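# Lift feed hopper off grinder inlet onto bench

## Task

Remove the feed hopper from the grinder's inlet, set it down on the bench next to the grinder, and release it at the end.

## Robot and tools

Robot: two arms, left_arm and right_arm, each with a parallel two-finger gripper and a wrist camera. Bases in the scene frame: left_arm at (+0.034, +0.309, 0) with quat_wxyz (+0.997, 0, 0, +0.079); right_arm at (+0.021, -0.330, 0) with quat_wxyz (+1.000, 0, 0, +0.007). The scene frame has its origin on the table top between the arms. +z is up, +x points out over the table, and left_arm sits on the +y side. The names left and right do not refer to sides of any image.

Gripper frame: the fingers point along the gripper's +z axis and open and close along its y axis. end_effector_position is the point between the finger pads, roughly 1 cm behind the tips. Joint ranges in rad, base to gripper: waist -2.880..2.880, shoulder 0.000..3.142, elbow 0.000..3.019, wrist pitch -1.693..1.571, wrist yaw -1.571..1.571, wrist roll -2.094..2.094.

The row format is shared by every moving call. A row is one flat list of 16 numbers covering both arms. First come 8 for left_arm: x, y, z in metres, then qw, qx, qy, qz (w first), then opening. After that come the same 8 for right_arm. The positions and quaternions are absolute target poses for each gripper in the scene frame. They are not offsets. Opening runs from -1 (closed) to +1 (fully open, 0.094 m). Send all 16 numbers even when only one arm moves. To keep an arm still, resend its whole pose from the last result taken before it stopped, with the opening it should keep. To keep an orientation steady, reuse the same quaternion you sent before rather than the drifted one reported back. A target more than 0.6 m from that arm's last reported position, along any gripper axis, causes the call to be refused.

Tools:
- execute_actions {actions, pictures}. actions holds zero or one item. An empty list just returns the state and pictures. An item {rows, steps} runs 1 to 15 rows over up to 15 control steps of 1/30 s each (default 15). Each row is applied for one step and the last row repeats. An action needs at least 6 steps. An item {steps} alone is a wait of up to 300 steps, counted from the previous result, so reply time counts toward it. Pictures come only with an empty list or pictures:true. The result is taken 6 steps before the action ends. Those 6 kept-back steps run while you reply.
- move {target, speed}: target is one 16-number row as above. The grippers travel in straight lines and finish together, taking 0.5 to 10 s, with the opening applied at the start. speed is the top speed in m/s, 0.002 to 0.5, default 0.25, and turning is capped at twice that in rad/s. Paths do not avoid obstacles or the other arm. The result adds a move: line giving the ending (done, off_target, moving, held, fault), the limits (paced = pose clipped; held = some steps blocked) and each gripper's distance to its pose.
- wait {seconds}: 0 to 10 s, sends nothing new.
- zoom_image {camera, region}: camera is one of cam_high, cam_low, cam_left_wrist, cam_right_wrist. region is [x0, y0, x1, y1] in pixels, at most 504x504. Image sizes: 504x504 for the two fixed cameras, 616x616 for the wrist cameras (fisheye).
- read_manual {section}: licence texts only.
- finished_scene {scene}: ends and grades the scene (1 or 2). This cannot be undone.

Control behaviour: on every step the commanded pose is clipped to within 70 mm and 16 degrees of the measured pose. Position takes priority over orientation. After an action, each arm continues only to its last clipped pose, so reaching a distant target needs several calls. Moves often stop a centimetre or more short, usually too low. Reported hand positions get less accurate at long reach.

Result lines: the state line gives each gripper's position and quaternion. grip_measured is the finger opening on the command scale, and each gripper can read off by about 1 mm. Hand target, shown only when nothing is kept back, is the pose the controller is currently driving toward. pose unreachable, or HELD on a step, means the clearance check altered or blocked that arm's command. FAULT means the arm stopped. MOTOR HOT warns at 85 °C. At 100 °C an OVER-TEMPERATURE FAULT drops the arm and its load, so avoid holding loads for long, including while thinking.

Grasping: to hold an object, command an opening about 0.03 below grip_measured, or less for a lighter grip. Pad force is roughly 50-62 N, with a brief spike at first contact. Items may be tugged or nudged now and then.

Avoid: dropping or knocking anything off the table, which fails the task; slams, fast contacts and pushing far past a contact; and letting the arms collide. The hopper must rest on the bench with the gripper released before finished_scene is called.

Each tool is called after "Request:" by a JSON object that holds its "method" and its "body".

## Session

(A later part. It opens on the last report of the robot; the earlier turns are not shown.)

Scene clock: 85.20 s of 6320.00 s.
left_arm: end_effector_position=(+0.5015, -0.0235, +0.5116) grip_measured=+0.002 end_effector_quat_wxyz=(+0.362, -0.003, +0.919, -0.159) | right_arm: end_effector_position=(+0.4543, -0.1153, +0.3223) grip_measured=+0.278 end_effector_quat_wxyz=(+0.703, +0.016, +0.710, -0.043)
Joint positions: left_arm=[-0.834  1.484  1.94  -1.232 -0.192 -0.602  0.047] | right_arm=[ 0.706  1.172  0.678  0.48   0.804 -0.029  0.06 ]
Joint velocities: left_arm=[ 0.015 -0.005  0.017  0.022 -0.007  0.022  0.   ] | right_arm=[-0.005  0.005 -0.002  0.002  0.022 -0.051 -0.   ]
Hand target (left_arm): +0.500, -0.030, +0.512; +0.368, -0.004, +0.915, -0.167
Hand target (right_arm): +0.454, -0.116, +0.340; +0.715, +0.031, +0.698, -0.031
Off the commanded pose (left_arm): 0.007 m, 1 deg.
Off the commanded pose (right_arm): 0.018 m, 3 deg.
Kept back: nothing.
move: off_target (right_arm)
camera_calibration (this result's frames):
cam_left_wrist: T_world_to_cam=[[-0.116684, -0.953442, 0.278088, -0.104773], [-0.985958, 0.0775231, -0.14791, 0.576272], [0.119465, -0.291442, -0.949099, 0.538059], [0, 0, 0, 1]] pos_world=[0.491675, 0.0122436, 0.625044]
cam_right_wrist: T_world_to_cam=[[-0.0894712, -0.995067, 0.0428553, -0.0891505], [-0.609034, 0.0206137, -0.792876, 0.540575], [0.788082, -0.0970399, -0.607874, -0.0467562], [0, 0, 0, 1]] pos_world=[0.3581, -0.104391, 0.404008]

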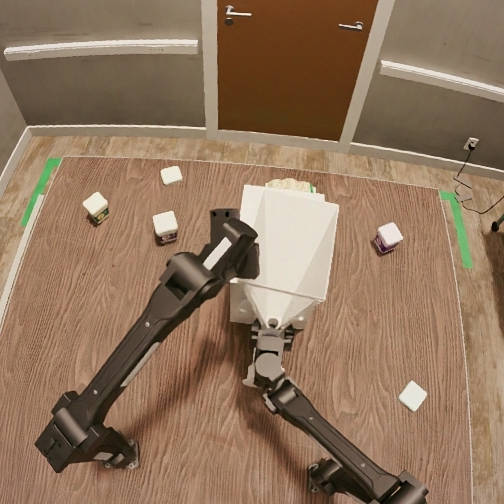

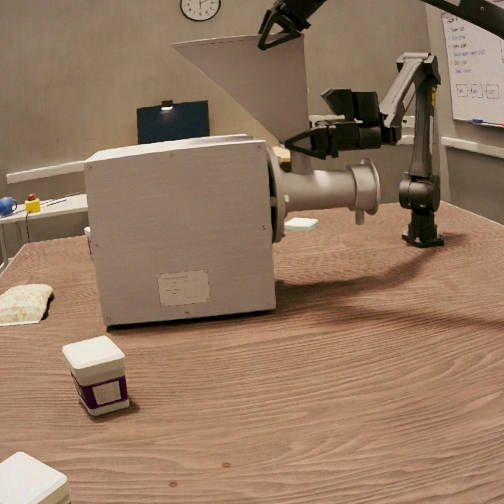

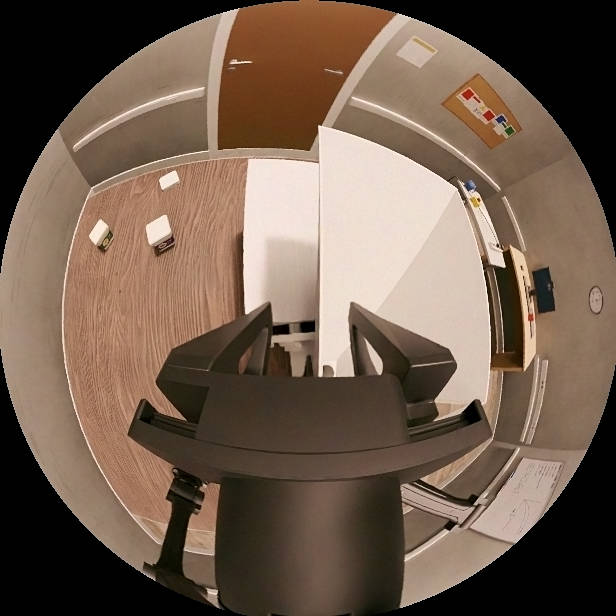

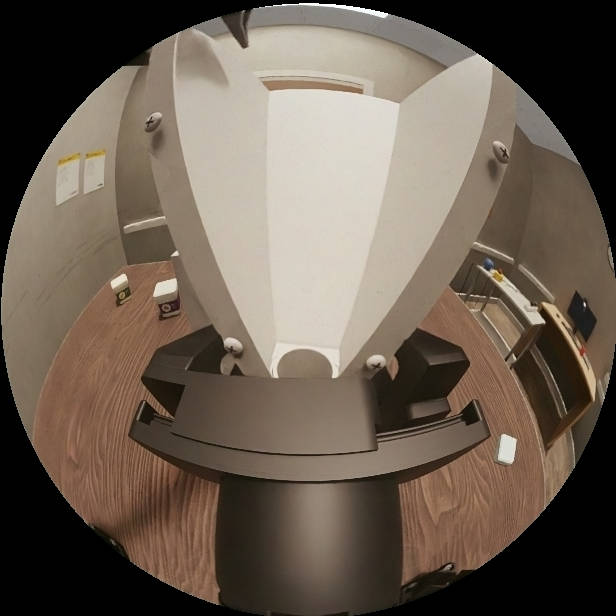

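Request:
{"method": "move", "body": {"target": [0.502,-0.036,0.51,0.368,-0.004,0.915,-0.167,0,0.455,-0.115,0.34,0.715,0.031,0.698,-0.031,-0.5], "speed": 0.03}}

Request:
{"method": "move", "body": {"target": [0.502,-0.034,0.51,0.368,-0.004,0.915,-0.167,-1,0.455,-0.115,0.34,0.715,0.031,0.698,-0.031,-0.5]}}

Request:
{"method": "move", "body": {"target": [0.51,-0.038,0.56,0.42,-0.02,0.882,-0.21,-1,0.455,-0.115,0.41,0.775,0.03,0.63,-0.03,-0.5], "speed": 0.04}}

Request:
{"method": "zoom_image", "body": {"camera": "cam_low", "region": [160, 0, 400, 220]}}

Scene clock: 86.70 s of 6320.00 s.
left_arm: end_effector_position=(+0.5001, -0.0269, +0.5126) grip_measured=+0.002 end_effector_quat_wxyz=(+0.364, -0.003, +0.918, -0.160) | right_arm: end_effector_position=(+0.4543, -0.1153, +0.3223) grip_measured=+0.278 end_effector_quat_wxyz=(+0.703, +0.016, +0.710, -0.043)
Joint positions: left_arm=[-0.841  1.484  1.94  -1.227 -0.197 -0.607  0.047] | right_arm=[ 0.706  1.172  0.678  0.48   0.804 -0.029  0.06 ]
Joint velocities: left_arm=[-0.015 -0.005 -0.007 -0.002 -0.066  0.037 -0.001] | right_arm=[-0.015 -0.024  0.002 -0.002  0.037  0.022  0.   ]
Hand target (left_arm): +0.502, -0.036, +0.510; +0.368, -0.004, +0.915, -0.167
Hand target (right_arm): +0.454, -0.116, +0.340; +0.715, +0.031, +0.698, -0.031
Off the commanded pose (left_arm): 0.010 m, 1 deg.
Off the commanded pose (right_arm): 0.018 m, 3 deg.
Kept back: nothing.
move: off_target (right_arm)
camera_calibration (this result's frames):
cam_left_wrist: T_world_to_cam=[[-0.118898, -0.95236, 0.280843, -0.108698], [-0.985177, 0.0779307, -0.152818, 0.577369], [0.123651, -0.29485, -0.947509, 0.535179], [0, 0, 0, 1]] pos_world=[0.489711, 0.00928306, 0.625846]
cam_right_wrist: T_world_to_cam=[[-0.0894712, -0.995067, 0.0428553, -0.0891505], [-0.609034, 0.0206137, -0.792876, 0.540575], [0.788082, -0.0970399, -0.607874, -0.0467562], [0, 0, 0, 1]] pos_world=[0.3581, -0.104391, 0.404008]

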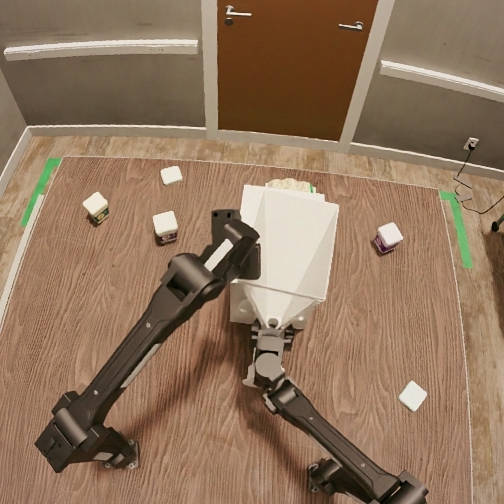

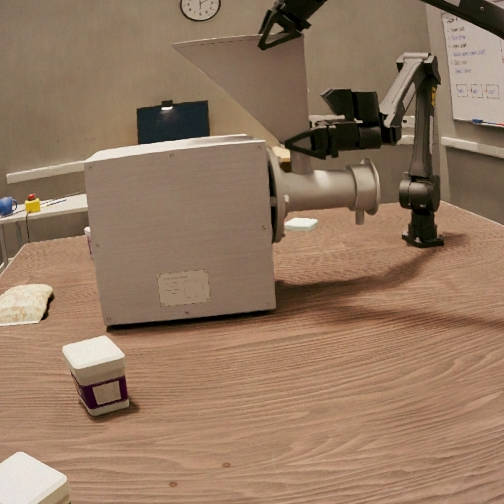

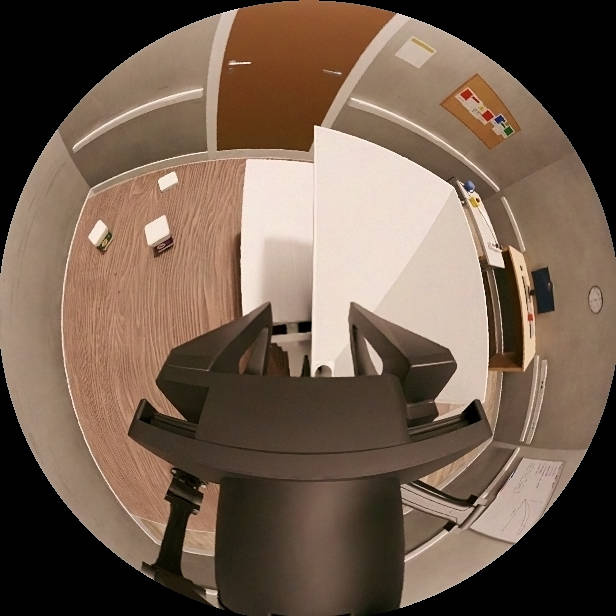

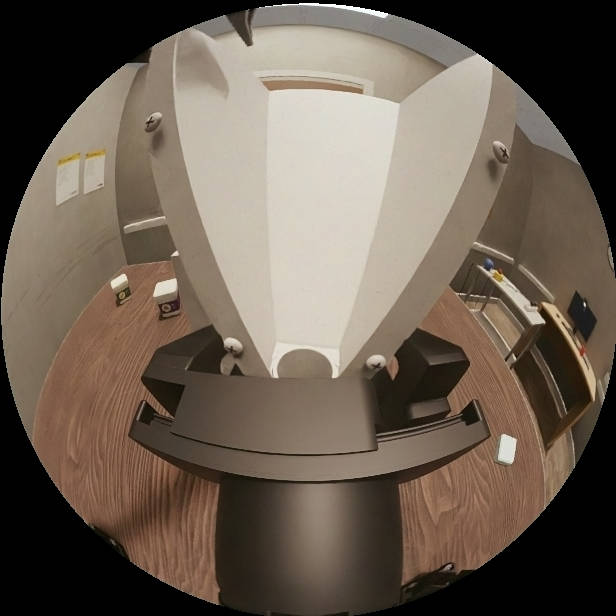

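Scene clock: 87.40 s of 6320.00 s.
left_arm: end_effector_position=(+0.4998, -0.0285, +0.5132) grip_measured=-0.970 end_effector_quat_wxyz=(+0.363, -0.006, +0.917, -0.166) | right_arm: end_effector_position=(+0.4543, -0.1152, +0.3223) grip_measured=+0.275 end_effector_quat_wxyz=(+0.703, +0.017, +0.710, -0.042)
Joint positions: left_arm=[-0.842  1.484  1.94  -1.223 -0.191 -0.616  0.001] | right_arm=[ 0.706  1.172  0.678  0.48   0.804 -0.026  0.06 ]
Joint velocities: left_arm=[-0.005 -0.005 -0.002 -0.017 -0.022 -0.037  0.   ] | right_arm=[-0.015  0.005 -0.002  0.017  0.022  0.007  0.   ]
Hand target (left_arm): +0.502, -0.034, +0.510; +0.368, -0.004, +0.915, -0.167
Hand target (right_arm): +0.454, -0.116, +0.340; +0.715, +0.031, +0.698, -0.031
Off the commanded pose (left_arm): 0.007 m, 1 deg.
Off the commanded pose (right_arm): 0.018 m, 3 deg.
Kept back: nothing.
move: off_target (right_arm)
camera_calibration (this result's frames):
cam_left_wrist: T_world_to_cam=[[-0.117026, -0.949125, 0.292346, -0.117197], [-0.985582, 0.074769, -0.151785, 0.576962], [0.122204, -0.305894, -0.94419, 0.533995], [0, 0, 0, 1]] pos_world=[0.489672, 0.00897209, 0.626029]
cam_right_wrist: T_world_to_cam=[[-0.0891345, -0.995239, 0.0394216, -0.0881512], [-0.608816, 0.0231162, -0.792975, 0.540798], [0.788288, -0.0946819, -0.607978, -0.0465432], [0, 0, 0, 1]] pos_world=[0.358079, -0.104639, 0.404017]

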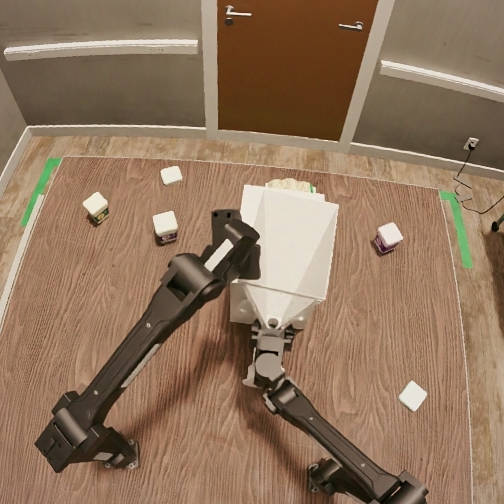

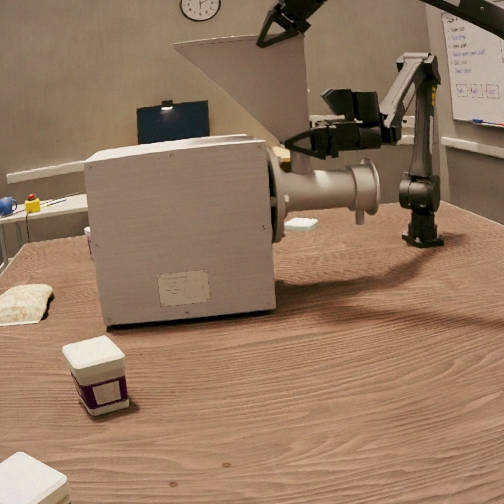

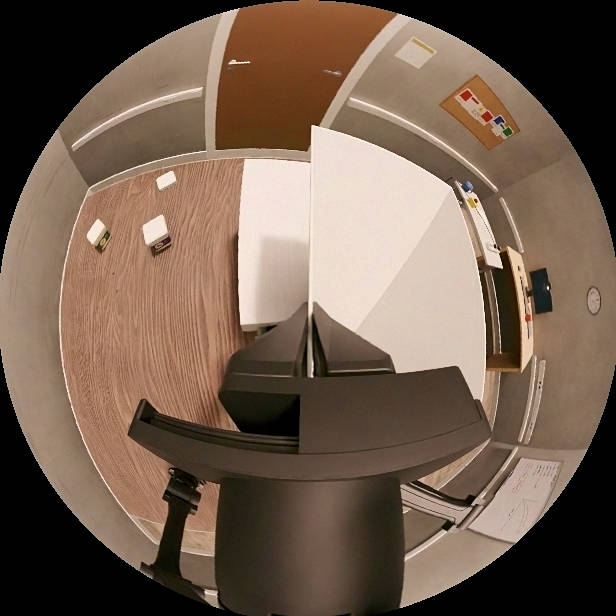

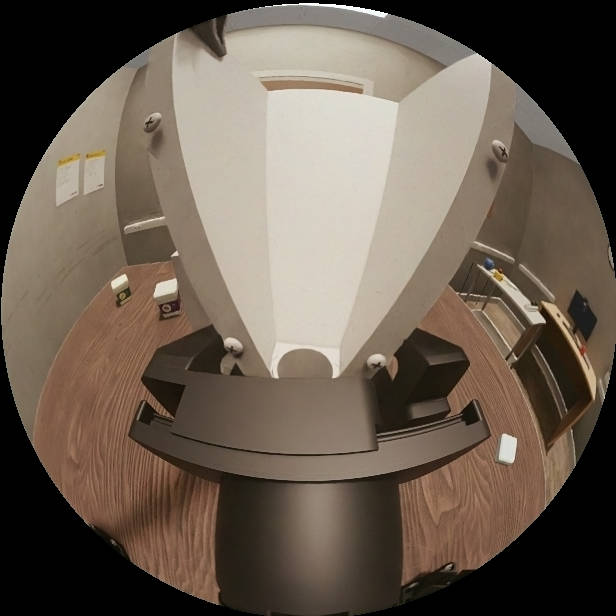

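Scene clock: 90.37 s of 6320.00 s.
left_arm: end_effector_position=(+0.5008, -0.0309, +0.5153) grip_measured=-0.970 end_effector_quat_wxyz=(+0.366, -0.008, +0.915, -0.171) | right_arm: end_effector_position=(+0.4551, -0.1159, +0.3272) grip_measured=+0.268 end_effector_quat_wxyz=(+0.722, +0.019, +0.690, -0.042)
Joint positions: left_arm=[-0.844  1.484  1.94  -1.21  -0.189 -0.621  0.001] | right_arm=[ 0.704  1.192  0.662  0.599  0.803 -0.079  0.06 ]
Joint velocities: left_arm=[-0.005 -0.005 -0.007 -0.007 -0.022 -0.037 -0.001] | right_arm=[ 0.005 -0.024 -0.002  0.017  0.066 -0.051 -0.   ]
Hand target (left_arm): +0.506, -0.035, +0.560; +0.418, -0.021, +0.883, -0.211
Hand target (right_arm): +0.448, -0.121, +0.407; +0.772, +0.034, +0.634, -0.030
Off the commanded pose (left_arm): 0.046 m, 9 deg.
Off the commanded pose (right_arm): 0.083 m, 9 deg.
Kept back: nothing.
move: off_target (left_arm, right_arm)
camera_calibration (this result's frames):
cam_left_wrist: T_world_to_cam=[[-0.118807, -0.945515, 0.303128, -0.124478], [-0.984459, 0.0724065, -0.159996, 0.581996], [0.12933, -0.317425, -0.939423, 0.528835], [0, 0, 0, 1]] pos_world=[0.489767, 0.00802974, 0.627649]
cam_right_wrist: T_world_to_cam=[[-0.0937268, -0.995032, 0.0335602, -0.0848809], [-0.562879, 0.0251558, -0.826157, 0.535357], [0.821208, -0.0963233, -0.56244, -0.0742844], [0, 0, 0, 1]] pos_world=[0.354388, -0.105082, 0.403357]

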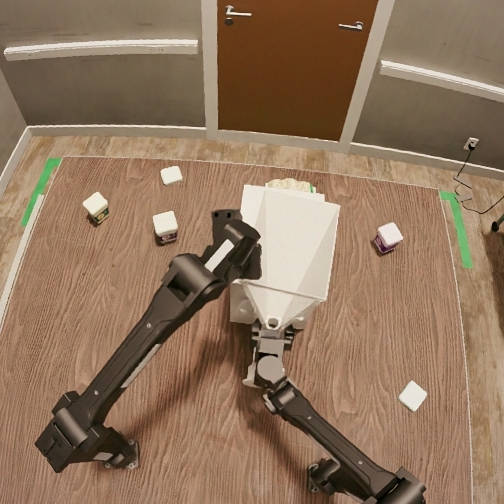

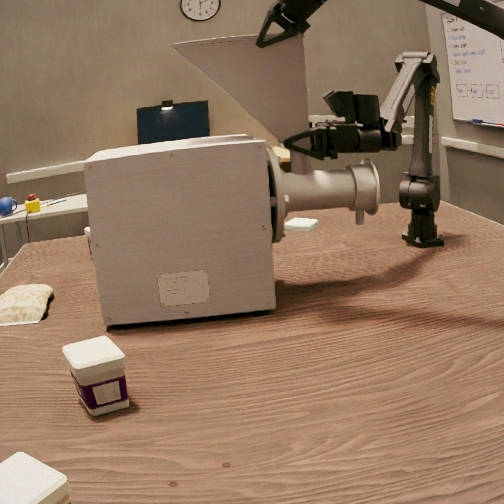

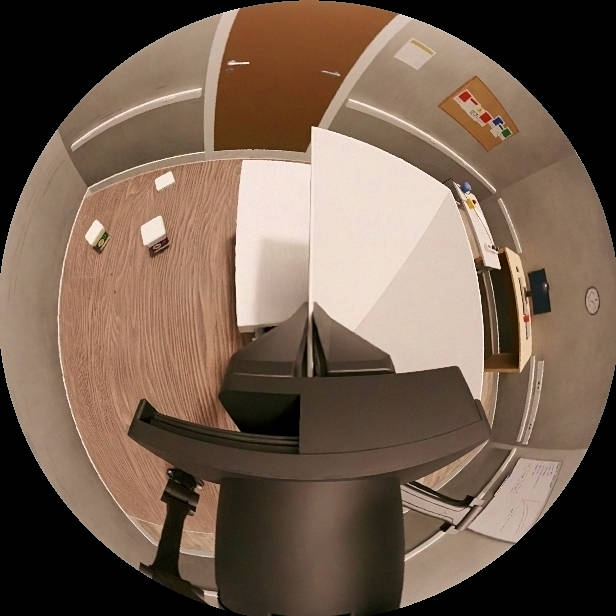

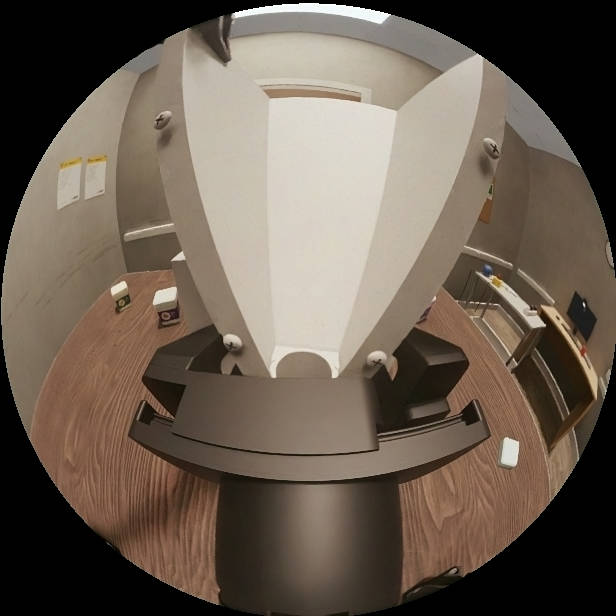

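Region (160, 0, 400, 220) of cam_low's 504x504 image, scaled by 2.100, with more detail than that image has; it fills the top 462 rows of this view, and the rest is white.

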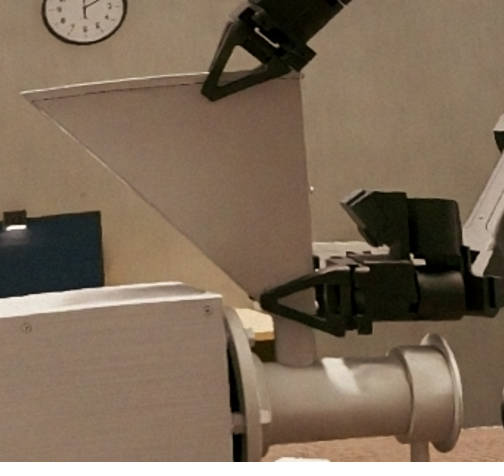

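Request:
{"method": "move", "body": {"target": [0.515,-0.04,0.60,0.44,-0.03,0.868,-0.225,-1,0.47,-0.108,0.43,0.76,0.03,0.648,-0.03,-0.5], "speed": 0.04}}

Request:
{"method": "zoom_image", "body": {"camera": "cam_low", "region": [160, 0, 400, 220]}}

Scene clock: 93.60 s of 6320.00 s.
left_arm: end_effector_position=(+0.5007, -0.0306, +0.5148) grip_measured=-0.971 end_effector_quat_wxyz=(+0.367, -0.011, +0.915, -0.169) | right_arm: end_effector_position=(+0.4547, -0.1160, +0.3251) grip_measured=+0.265 end_effector_quat_wxyz=(+0.714, +0.016, +0.698, -0.043)
Joint positions: left_arm=[-0.845  1.484  1.939 -1.211 -0.197 -0.627  0.001] | right_arm=[ 0.704  1.182  0.667  0.549  0.801 -0.062  0.059]
Joint velocities: left_arm=[ 0.005 -0.005 -0.002  0.027  0.022  0.007  0.   ] | right_arm=[-0.005  0.005 -0.032 -0.007 -0.037  0.022 -0.001]
Hand target (left_arm): +0.504, -0.032, +0.595; +0.439, -0.031, +0.869, -0.228
Hand target (right_arm): +0.457, -0.117, +0.403; +0.759, +0.032, +0.650, -0.031
Off the commanded pose (left_arm): 0.087 m, 12 deg; position clipped at the last step of the last action.
Off the commanded pose (right_arm): 0.106 m, 8 deg; position clipped at the last step of the last action.
Kept back: nothing.
move: off_target (left_arm, right_arm); limits=paced
camera_calibration (this result's frames):
cam_left_wrist: T_world_to_cam=[[-0.111466, -0.946753, 0.30205, -0.127191], [-0.984994, 0.0649539, -0.1599, 0.581805], [0.131767, -0.315341, -0.939786, 0.527448], [0, 0, 0, 1]] pos_world=[0.489397, 0.00811632, 0.627137]
cam_right_wrist: T_world_to_cam=[[-0.089949, -0.995099, 0.0410828, -0.0891438], [-0.582632, 0.0191206, -0.812511, 0.537282], [0.807743, -0.0970207, -0.581496, -0.0629348], [0, 0, 0, 1]] pos_world=[0.355854, -0.105086, 0.403613]

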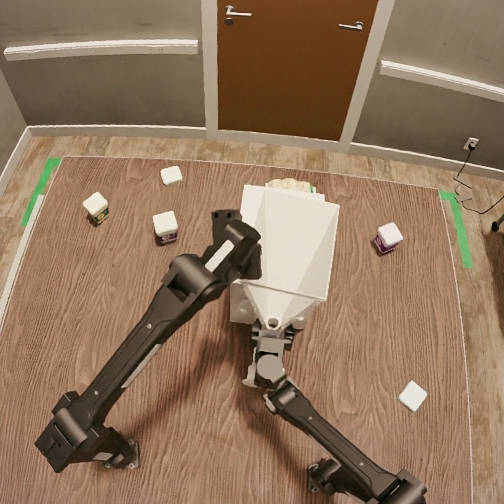

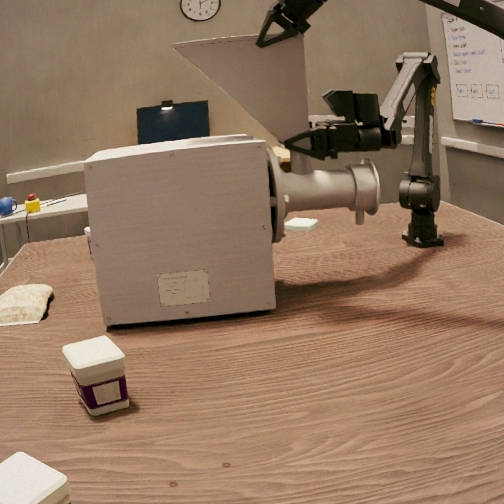

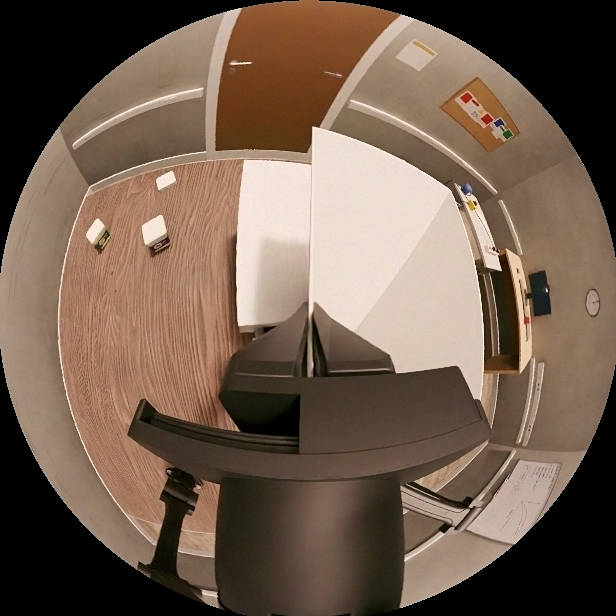

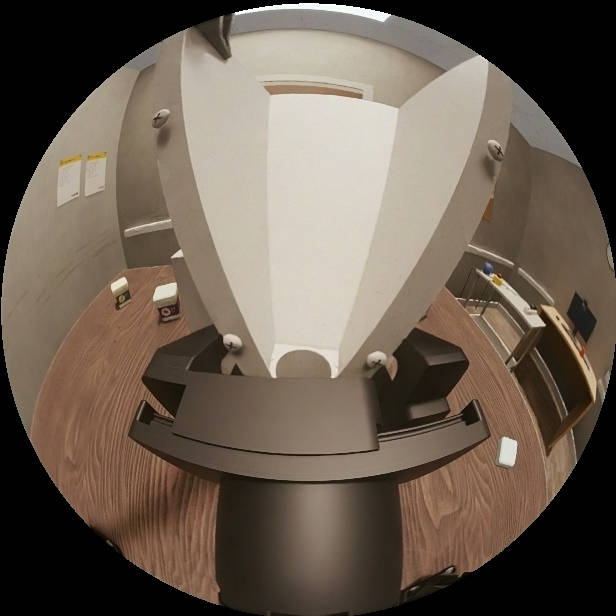

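Region (160, 0, 400, 220) of cam_low's 504x504 image, scaled by 2.100, with more detail than that image has; it fills the top 462 rows of this view, and the rest is white.

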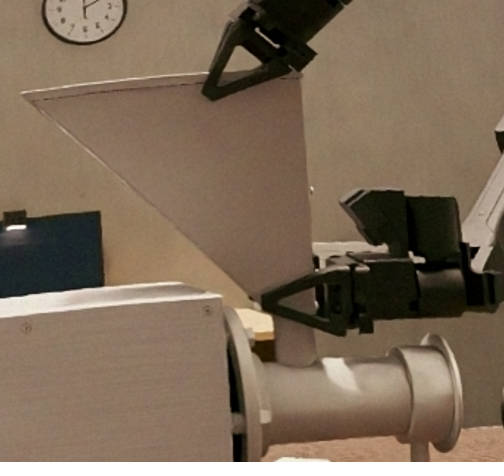

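Request:
{"method": "move", "body": {"target": [0.50,-0.031,0.52,0.365,-0.008,0.916,-0.168,-1,0.455,-0.115,0.335,0.715,0.02,0.698,-0.04,1], "speed": 0.1}}

Request:
{"method": "move", "body": {"target": [0.50,-0.031,0.52,0.365,-0.008,0.916,-0.168,-1,0.33,-0.105,0.345,0.715,0.02,0.698,-0.04,1], "speed": 0.15}}

Request:
{"method": "move", "body": {"target": [0.475,-0.012,0.54,0.386,-0.148,0.904,-0.112,-1,0.30,-0.25,0.36,0.7,-0.1,0.7,0.1,1], "speed": 0.1}}

Request:
{"method": "move", "body": {"target": [0.445,-0.003,0.545,0.399,-0.284,0.872,-0.05,-1,0.30,-0.25,0.36,0.7,-0.1,0.7,0.1,1], "speed": 0.06}}

Scene clock: 95.50 s of 6320.00 s.
left_arm: end_effector_position=(+0.4999, -0.0307, +0.5136) grip_measured=-0.971 end_effector_quat_wxyz=(+0.365, -0.010, +0.916, -0.169) | right_arm: end_effector_position=(+0.4538, -0.1168, +0.3207) grip_measured=+0.999 end_effector_quat_wxyz=(+0.708, +0.011, +0.704, -0.048)
Joint positions: left_arm=[-0.845  1.484  1.938 -1.215 -0.193 -0.626  0.001] | right_arm=[ 0.704  1.178  0.664  0.526  0.801 -0.06   0.094]
Joint velocities: left_arm=[-0.005  0.015 -0.007  0.007  0.037  0.007  0.   ] | right_arm=[-0.015  0.015  0.002  0.002  0.007 -0.007 -0.001]
Hand target (left_arm): +0.500, -0.031, +0.520; +0.365, -0.008, +0.916, -0.168
Hand target (right_arm): +0.455, -0.115, +0.335; +0.715, +0.020, +0.698, -0.040
Off the commanded pose (left_arm): 0.006 m, 0 deg.
Off the commanded pose (right_arm): 0.014 m, 2 deg.
Kept back: nothing.
move: off_target (right_arm)
camera_calibration (this result's frames):
cam_left_wrist: T_world_to_cam=[[-0.113353, -0.946851, 0.301038, -0.125619], [-0.985522, 0.0687014, -0.155003, 0.578677], [0.126083, -0.31425, -0.94093, 0.529886], [0, 0, 0, 1]] pos_world=[0.48925, 0.00781865, 0.626099]
cam_right_wrist: T_world_to_cam=[[-0.0894874, -0.994445, 0.0554183, -0.0946219], [-0.596198, 0.00891255, -0.802788, 0.535028], [0.797835, -0.10488, -0.593683, -0.0573664], [0, 0, 0, 1]] pos_world=[0.356284, -0.104881, 0.4007]

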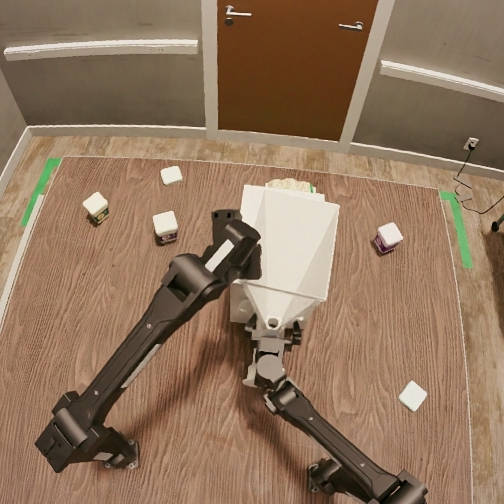

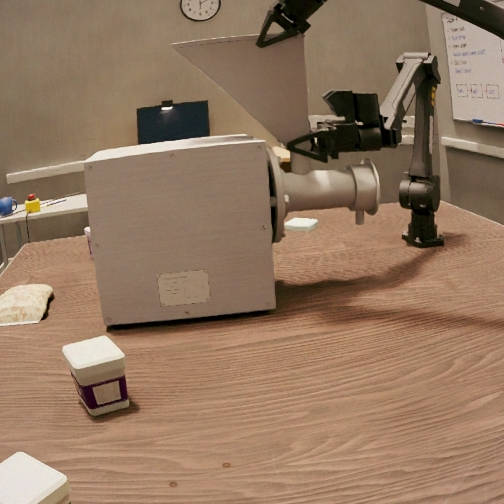

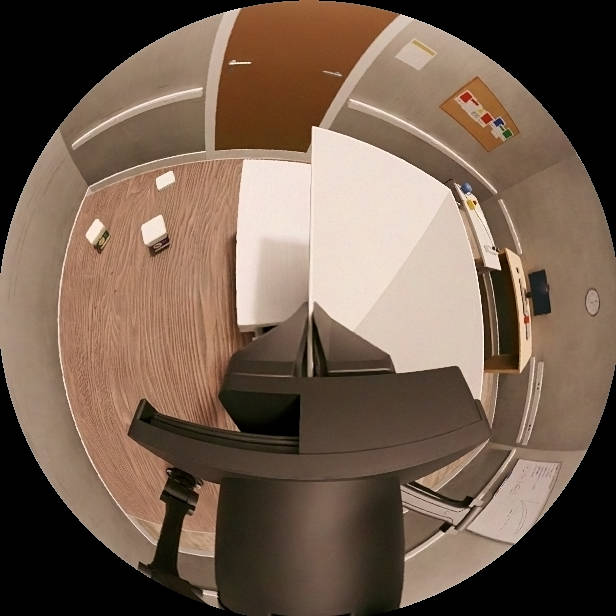

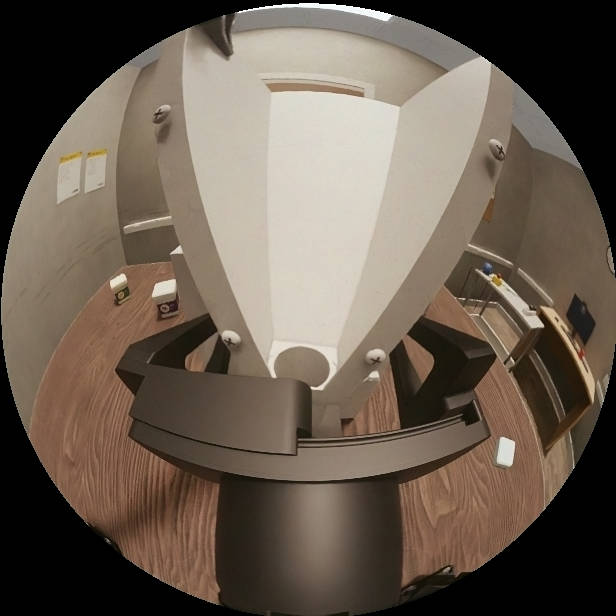

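Scene clock: 96.73 s of 6320.00 s.
left_arm: end_effector_position=(+0.4999, -0.0307, +0.5136) grip_measured=-0.971 end_effector_quat_wxyz=(+0.365, -0.010, +0.916, -0.169) | right_arm: end_effector_position=(+0.3309, -0.1057, +0.3434) grip_measured=+0.999 end_effector_quat_wxyz=(+0.712, +0.022, +0.701, -0.038)
Joint positions: left_arm=[-0.845  1.484  1.938 -1.215 -0.193 -0.626  0.001] | right_arm=[ 1.033  0.914  0.554  0.401  1.132 -0.06   0.094]
Joint velocities: left_arm=[-0.005 -0.005 -0.002 -0.012  0.007 -0.037  0.   ] | right_arm=[-0.005  0.015  0.002 -0.017  0.051  0.007 -0.001]
Hand target (left_arm): +0.500, -0.031, +0.520; +0.365, -0.008, +0.916, -0.168
Hand target (right_arm): +0.330, -0.106, +0.342; +0.711, +0.022, +0.701, -0.037
Off the commanded pose (left_arm): 0.006 m, 0 deg.
Off the commanded pose (right_arm): 0.002 m, 1 deg.
Kept back: nothing.
move: done
camera_calibration (this result's frames):
cam_left_wrist: T_world_to_cam=[[-0.113353, -0.946851, 0.301038, -0.125619], [-0.985522, 0.0687014, -0.155003, 0.578677], [0.126083, -0.31425, -0.94093, 0.529886], [0, 0, 0, 1]] pos_world=[0.48925, 0.00781865, 0.626099]
cam_right_wrist: T_world_to_cam=[[-0.0914137, -0.995467, 0.0262669, -0.0852583], [-0.586579, 0.0325126, -0.809239, 0.481453], [0.804717, -0.0893832, -0.586892, 0.0523364], [0, 0, 0, 1]] pos_world=[0.232501, -0.0958471, 0.422566]

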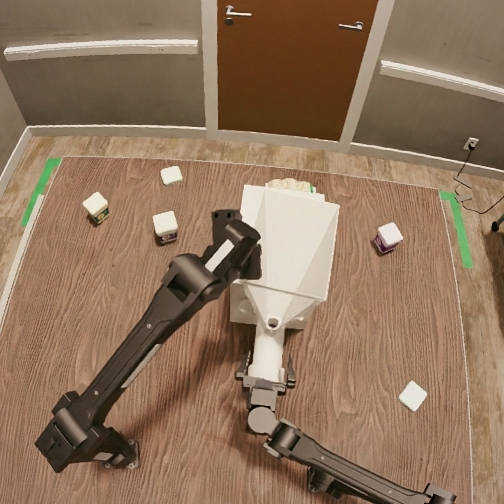

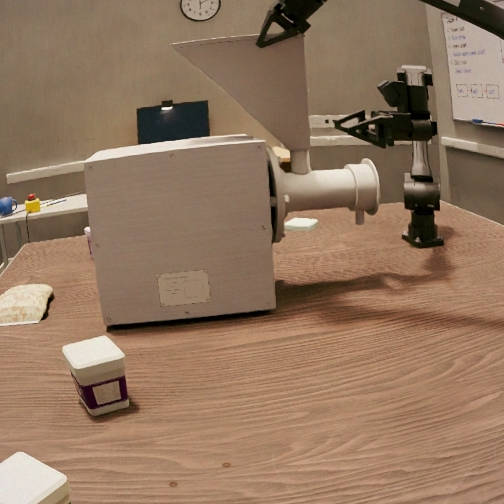

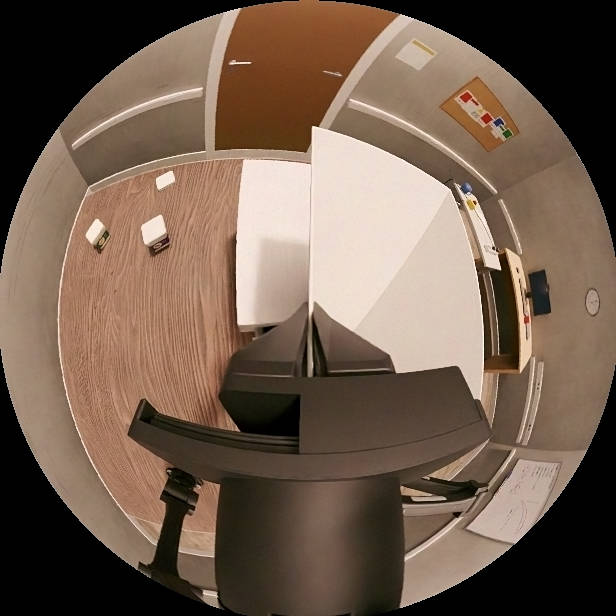

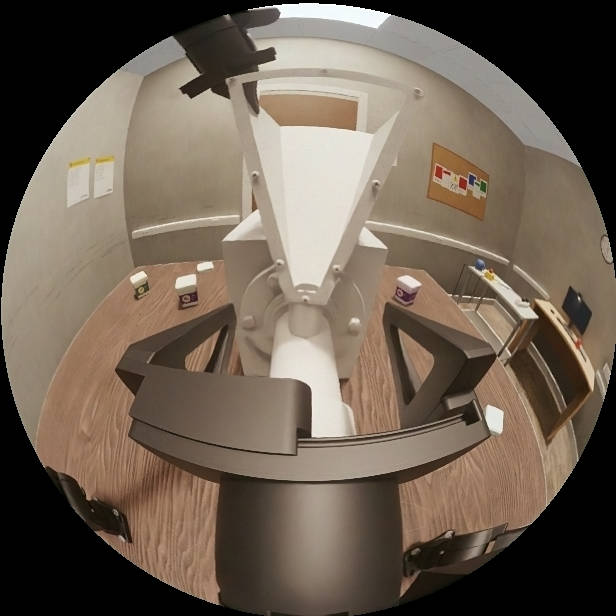

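Scene clock: 98.93 s of 6320.00 s.
left_arm: end_effector_position=(+0.4747, -0.0096, +0.5136) grip_measured=-0.971 end_effector_quat_wxyz=(+0.376, -0.145, +0.909, -0.104) | right_arm: end_effector_position=(+0.2971, -0.2491, +0.3599) grip_measured=+0.999 end_effector_quat_wxyz=(+0.704, -0.112, +0.696, +0.087)
Joint positions: left_arm=[-0.922  1.479  1.959 -1.362 -0.451 -0.916  0.001] | right_arm=[ 0.279  0.223  0.429 -0.201  0.011 -0.038  0.094]
Joint velocities: left_arm=[ 0.015  0.005  0.002 -0.022  0.037 -0.007 -0.001] | right_arm=[-0.024  0.005 -0.017 -0.002 -0.022  0.007 -0.001]
Hand target (left_arm): +0.474, -0.010, +0.540; +0.389, -0.147, +0.902, -0.114
Hand target (right_arm): +0.296, -0.250, +0.361; +0.703, -0.108, +0.697, +0.091
Off the commanded pose (left_arm): 0.026 m, 2 deg.
Off the commanded pose (right_arm): 0.003 m, 2 deg.
Kept back: nothing.
move: off_target (left_arm)
camera_calibration (this result's frames):
cam_left_wrist: T_world_to_cam=[[0.177932, -0.94237, 0.283337, -0.237675], [-0.965219, -0.223185, -0.136161, 0.530273], [0.19155, -0.249255, -0.949305, 0.513553], [0, 0, 0, 1]] pos_world=[0.455748, 0.022377, 0.627063]
cam_right_wrist: T_world_to_cam=[[0.272621, -0.961221, 0.0416223, -0.336696], [-0.565273, -0.19503, -0.801517, 0.413838], [0.778552, 0.194983, -0.596522, 0.158545], [0, 0, 0, 1]] pos_world=[0.202286, -0.273842, 0.440288]

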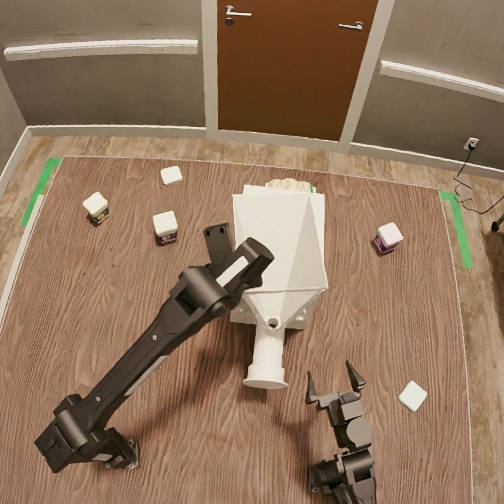

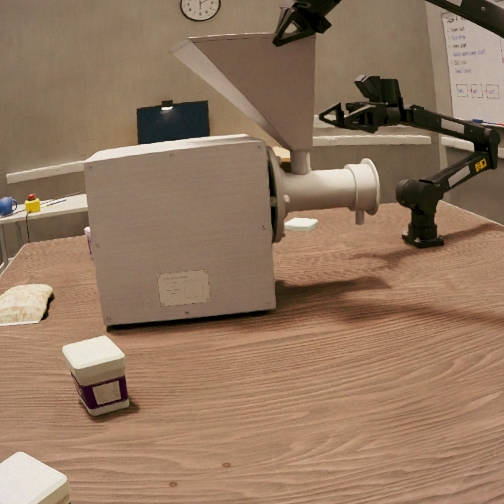

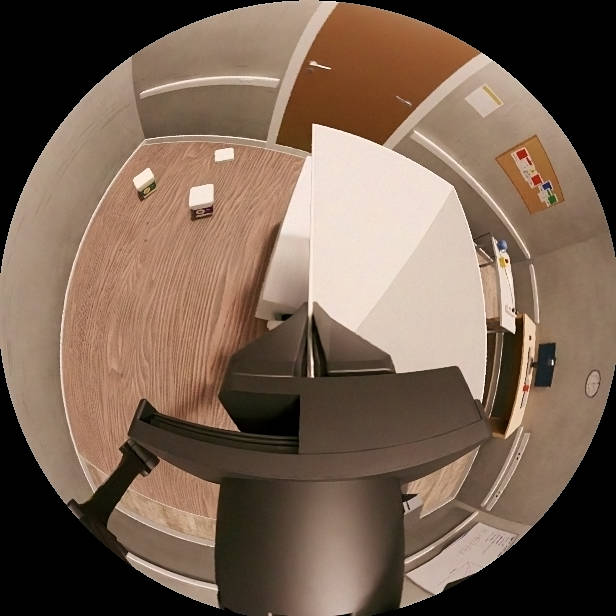

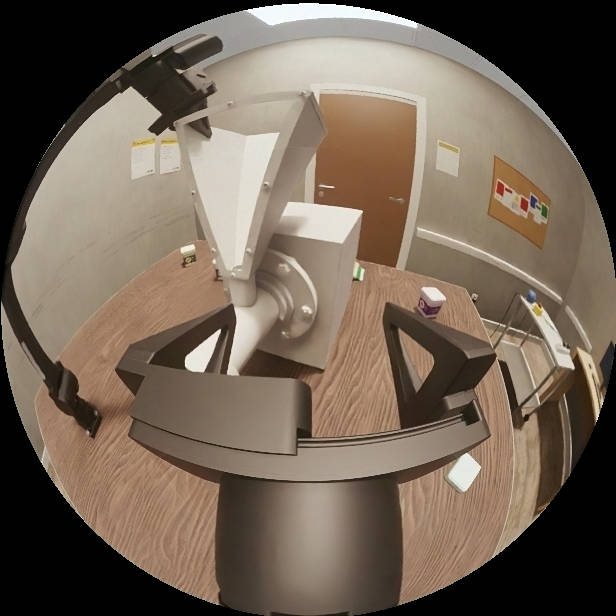

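Scene clock: 101.80 s of 6320.00 s.
left_arm: end_effector_position=(+0.4459, -0.0015, +0.5153) grip_measured=-0.970 end_effector_quat_wxyz=(+0.388, -0.278, +0.878, -0.035) | right_arm: end_effector_position=(+0.2978, -0.2480, +0.3587) grip_measured=+0.999 end_effector_quat_wxyz=(+0.701, -0.108, +0.699, +0.097)
Joint positions: left_arm=[-1.016  1.552  2.075 -1.639 -0.683 -1.308  0.001] | right_arm=[ 0.275  0.228  0.429 -0.201 -0.002 -0.017  0.094]
Joint velocities: left_arm=[-0.005 -0.015 -0.007 -0.022 -0.007 -0.007 -0.001] | right_arm=[-0.015  0.005  0.002 -0.002 -0.051 -0.007  0.   ]
Hand target (left_arm): +0.444, -0.001, +0.544; +0.401, -0.282, +0.870, -0.052
Hand target (right_arm): +0.300, -0.250, +0.360; +0.700, -0.100, +0.700, +0.100
Off the commanded pose (left_arm): 0.030 m, 2 deg.
Off the commanded pose (right_arm): 0.003 m, 1 deg.
Kept back: nothing.
move: off_target (left_arm)
camera_calibration (this result's frames):
cam_left_wrist: T_world_to_cam=[[0.457217, -0.84997, 0.26173, -0.33855], [-0.853127, -0.50231, -0.140924, 0.456564], [0.251251, -0.158856, -0.954797, 0.499055], [0, 0, 0, 1]] pos_world=[0.41891, 0.0208567, 0.629445]
cam_right_wrist: T_world_to_cam=[[0.280694, -0.959573, 0.0207355, -0.330288], [-0.571989, -0.184588, -0.799222, 0.417277], [0.77074, 0.212476, -0.600678, 0.165163], [0, 0, 0, 1]] pos_world=[0.20409, -0.275005, 0.439556]

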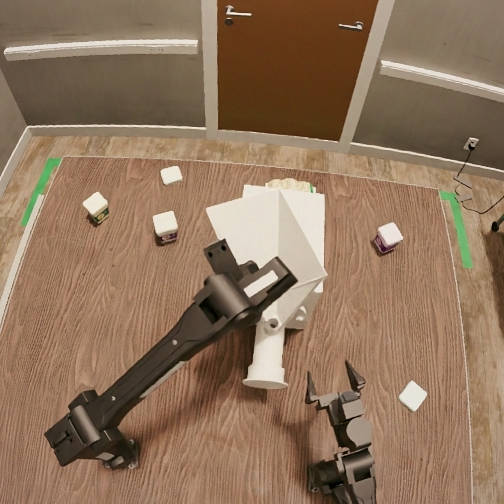

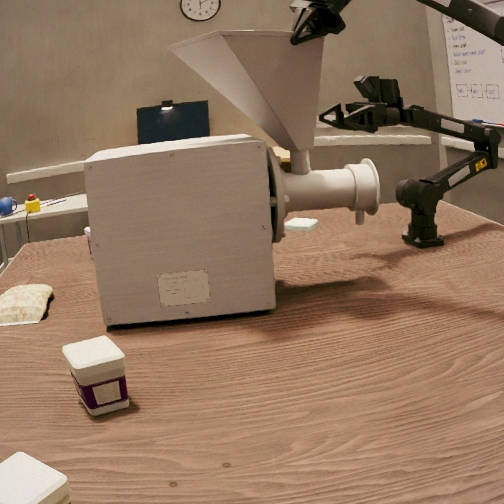

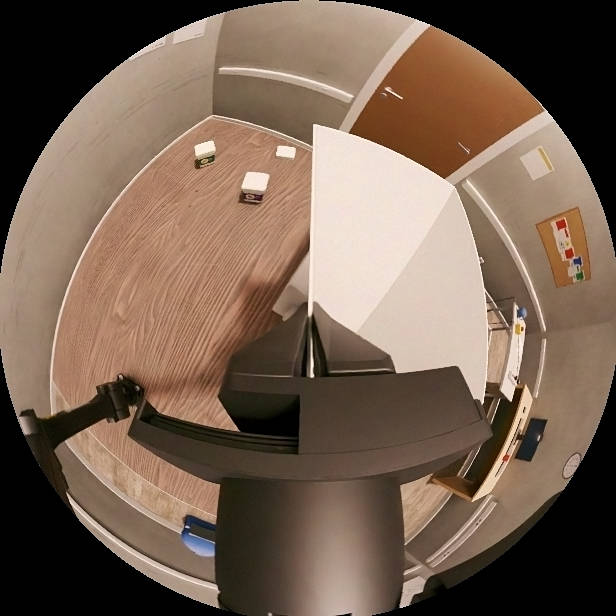

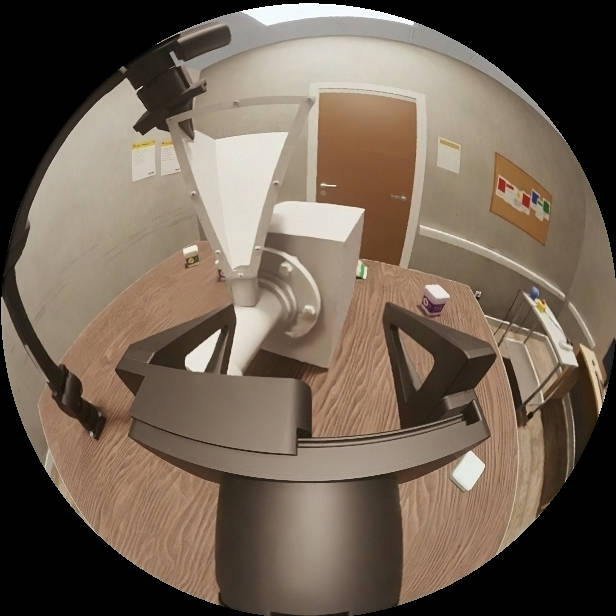

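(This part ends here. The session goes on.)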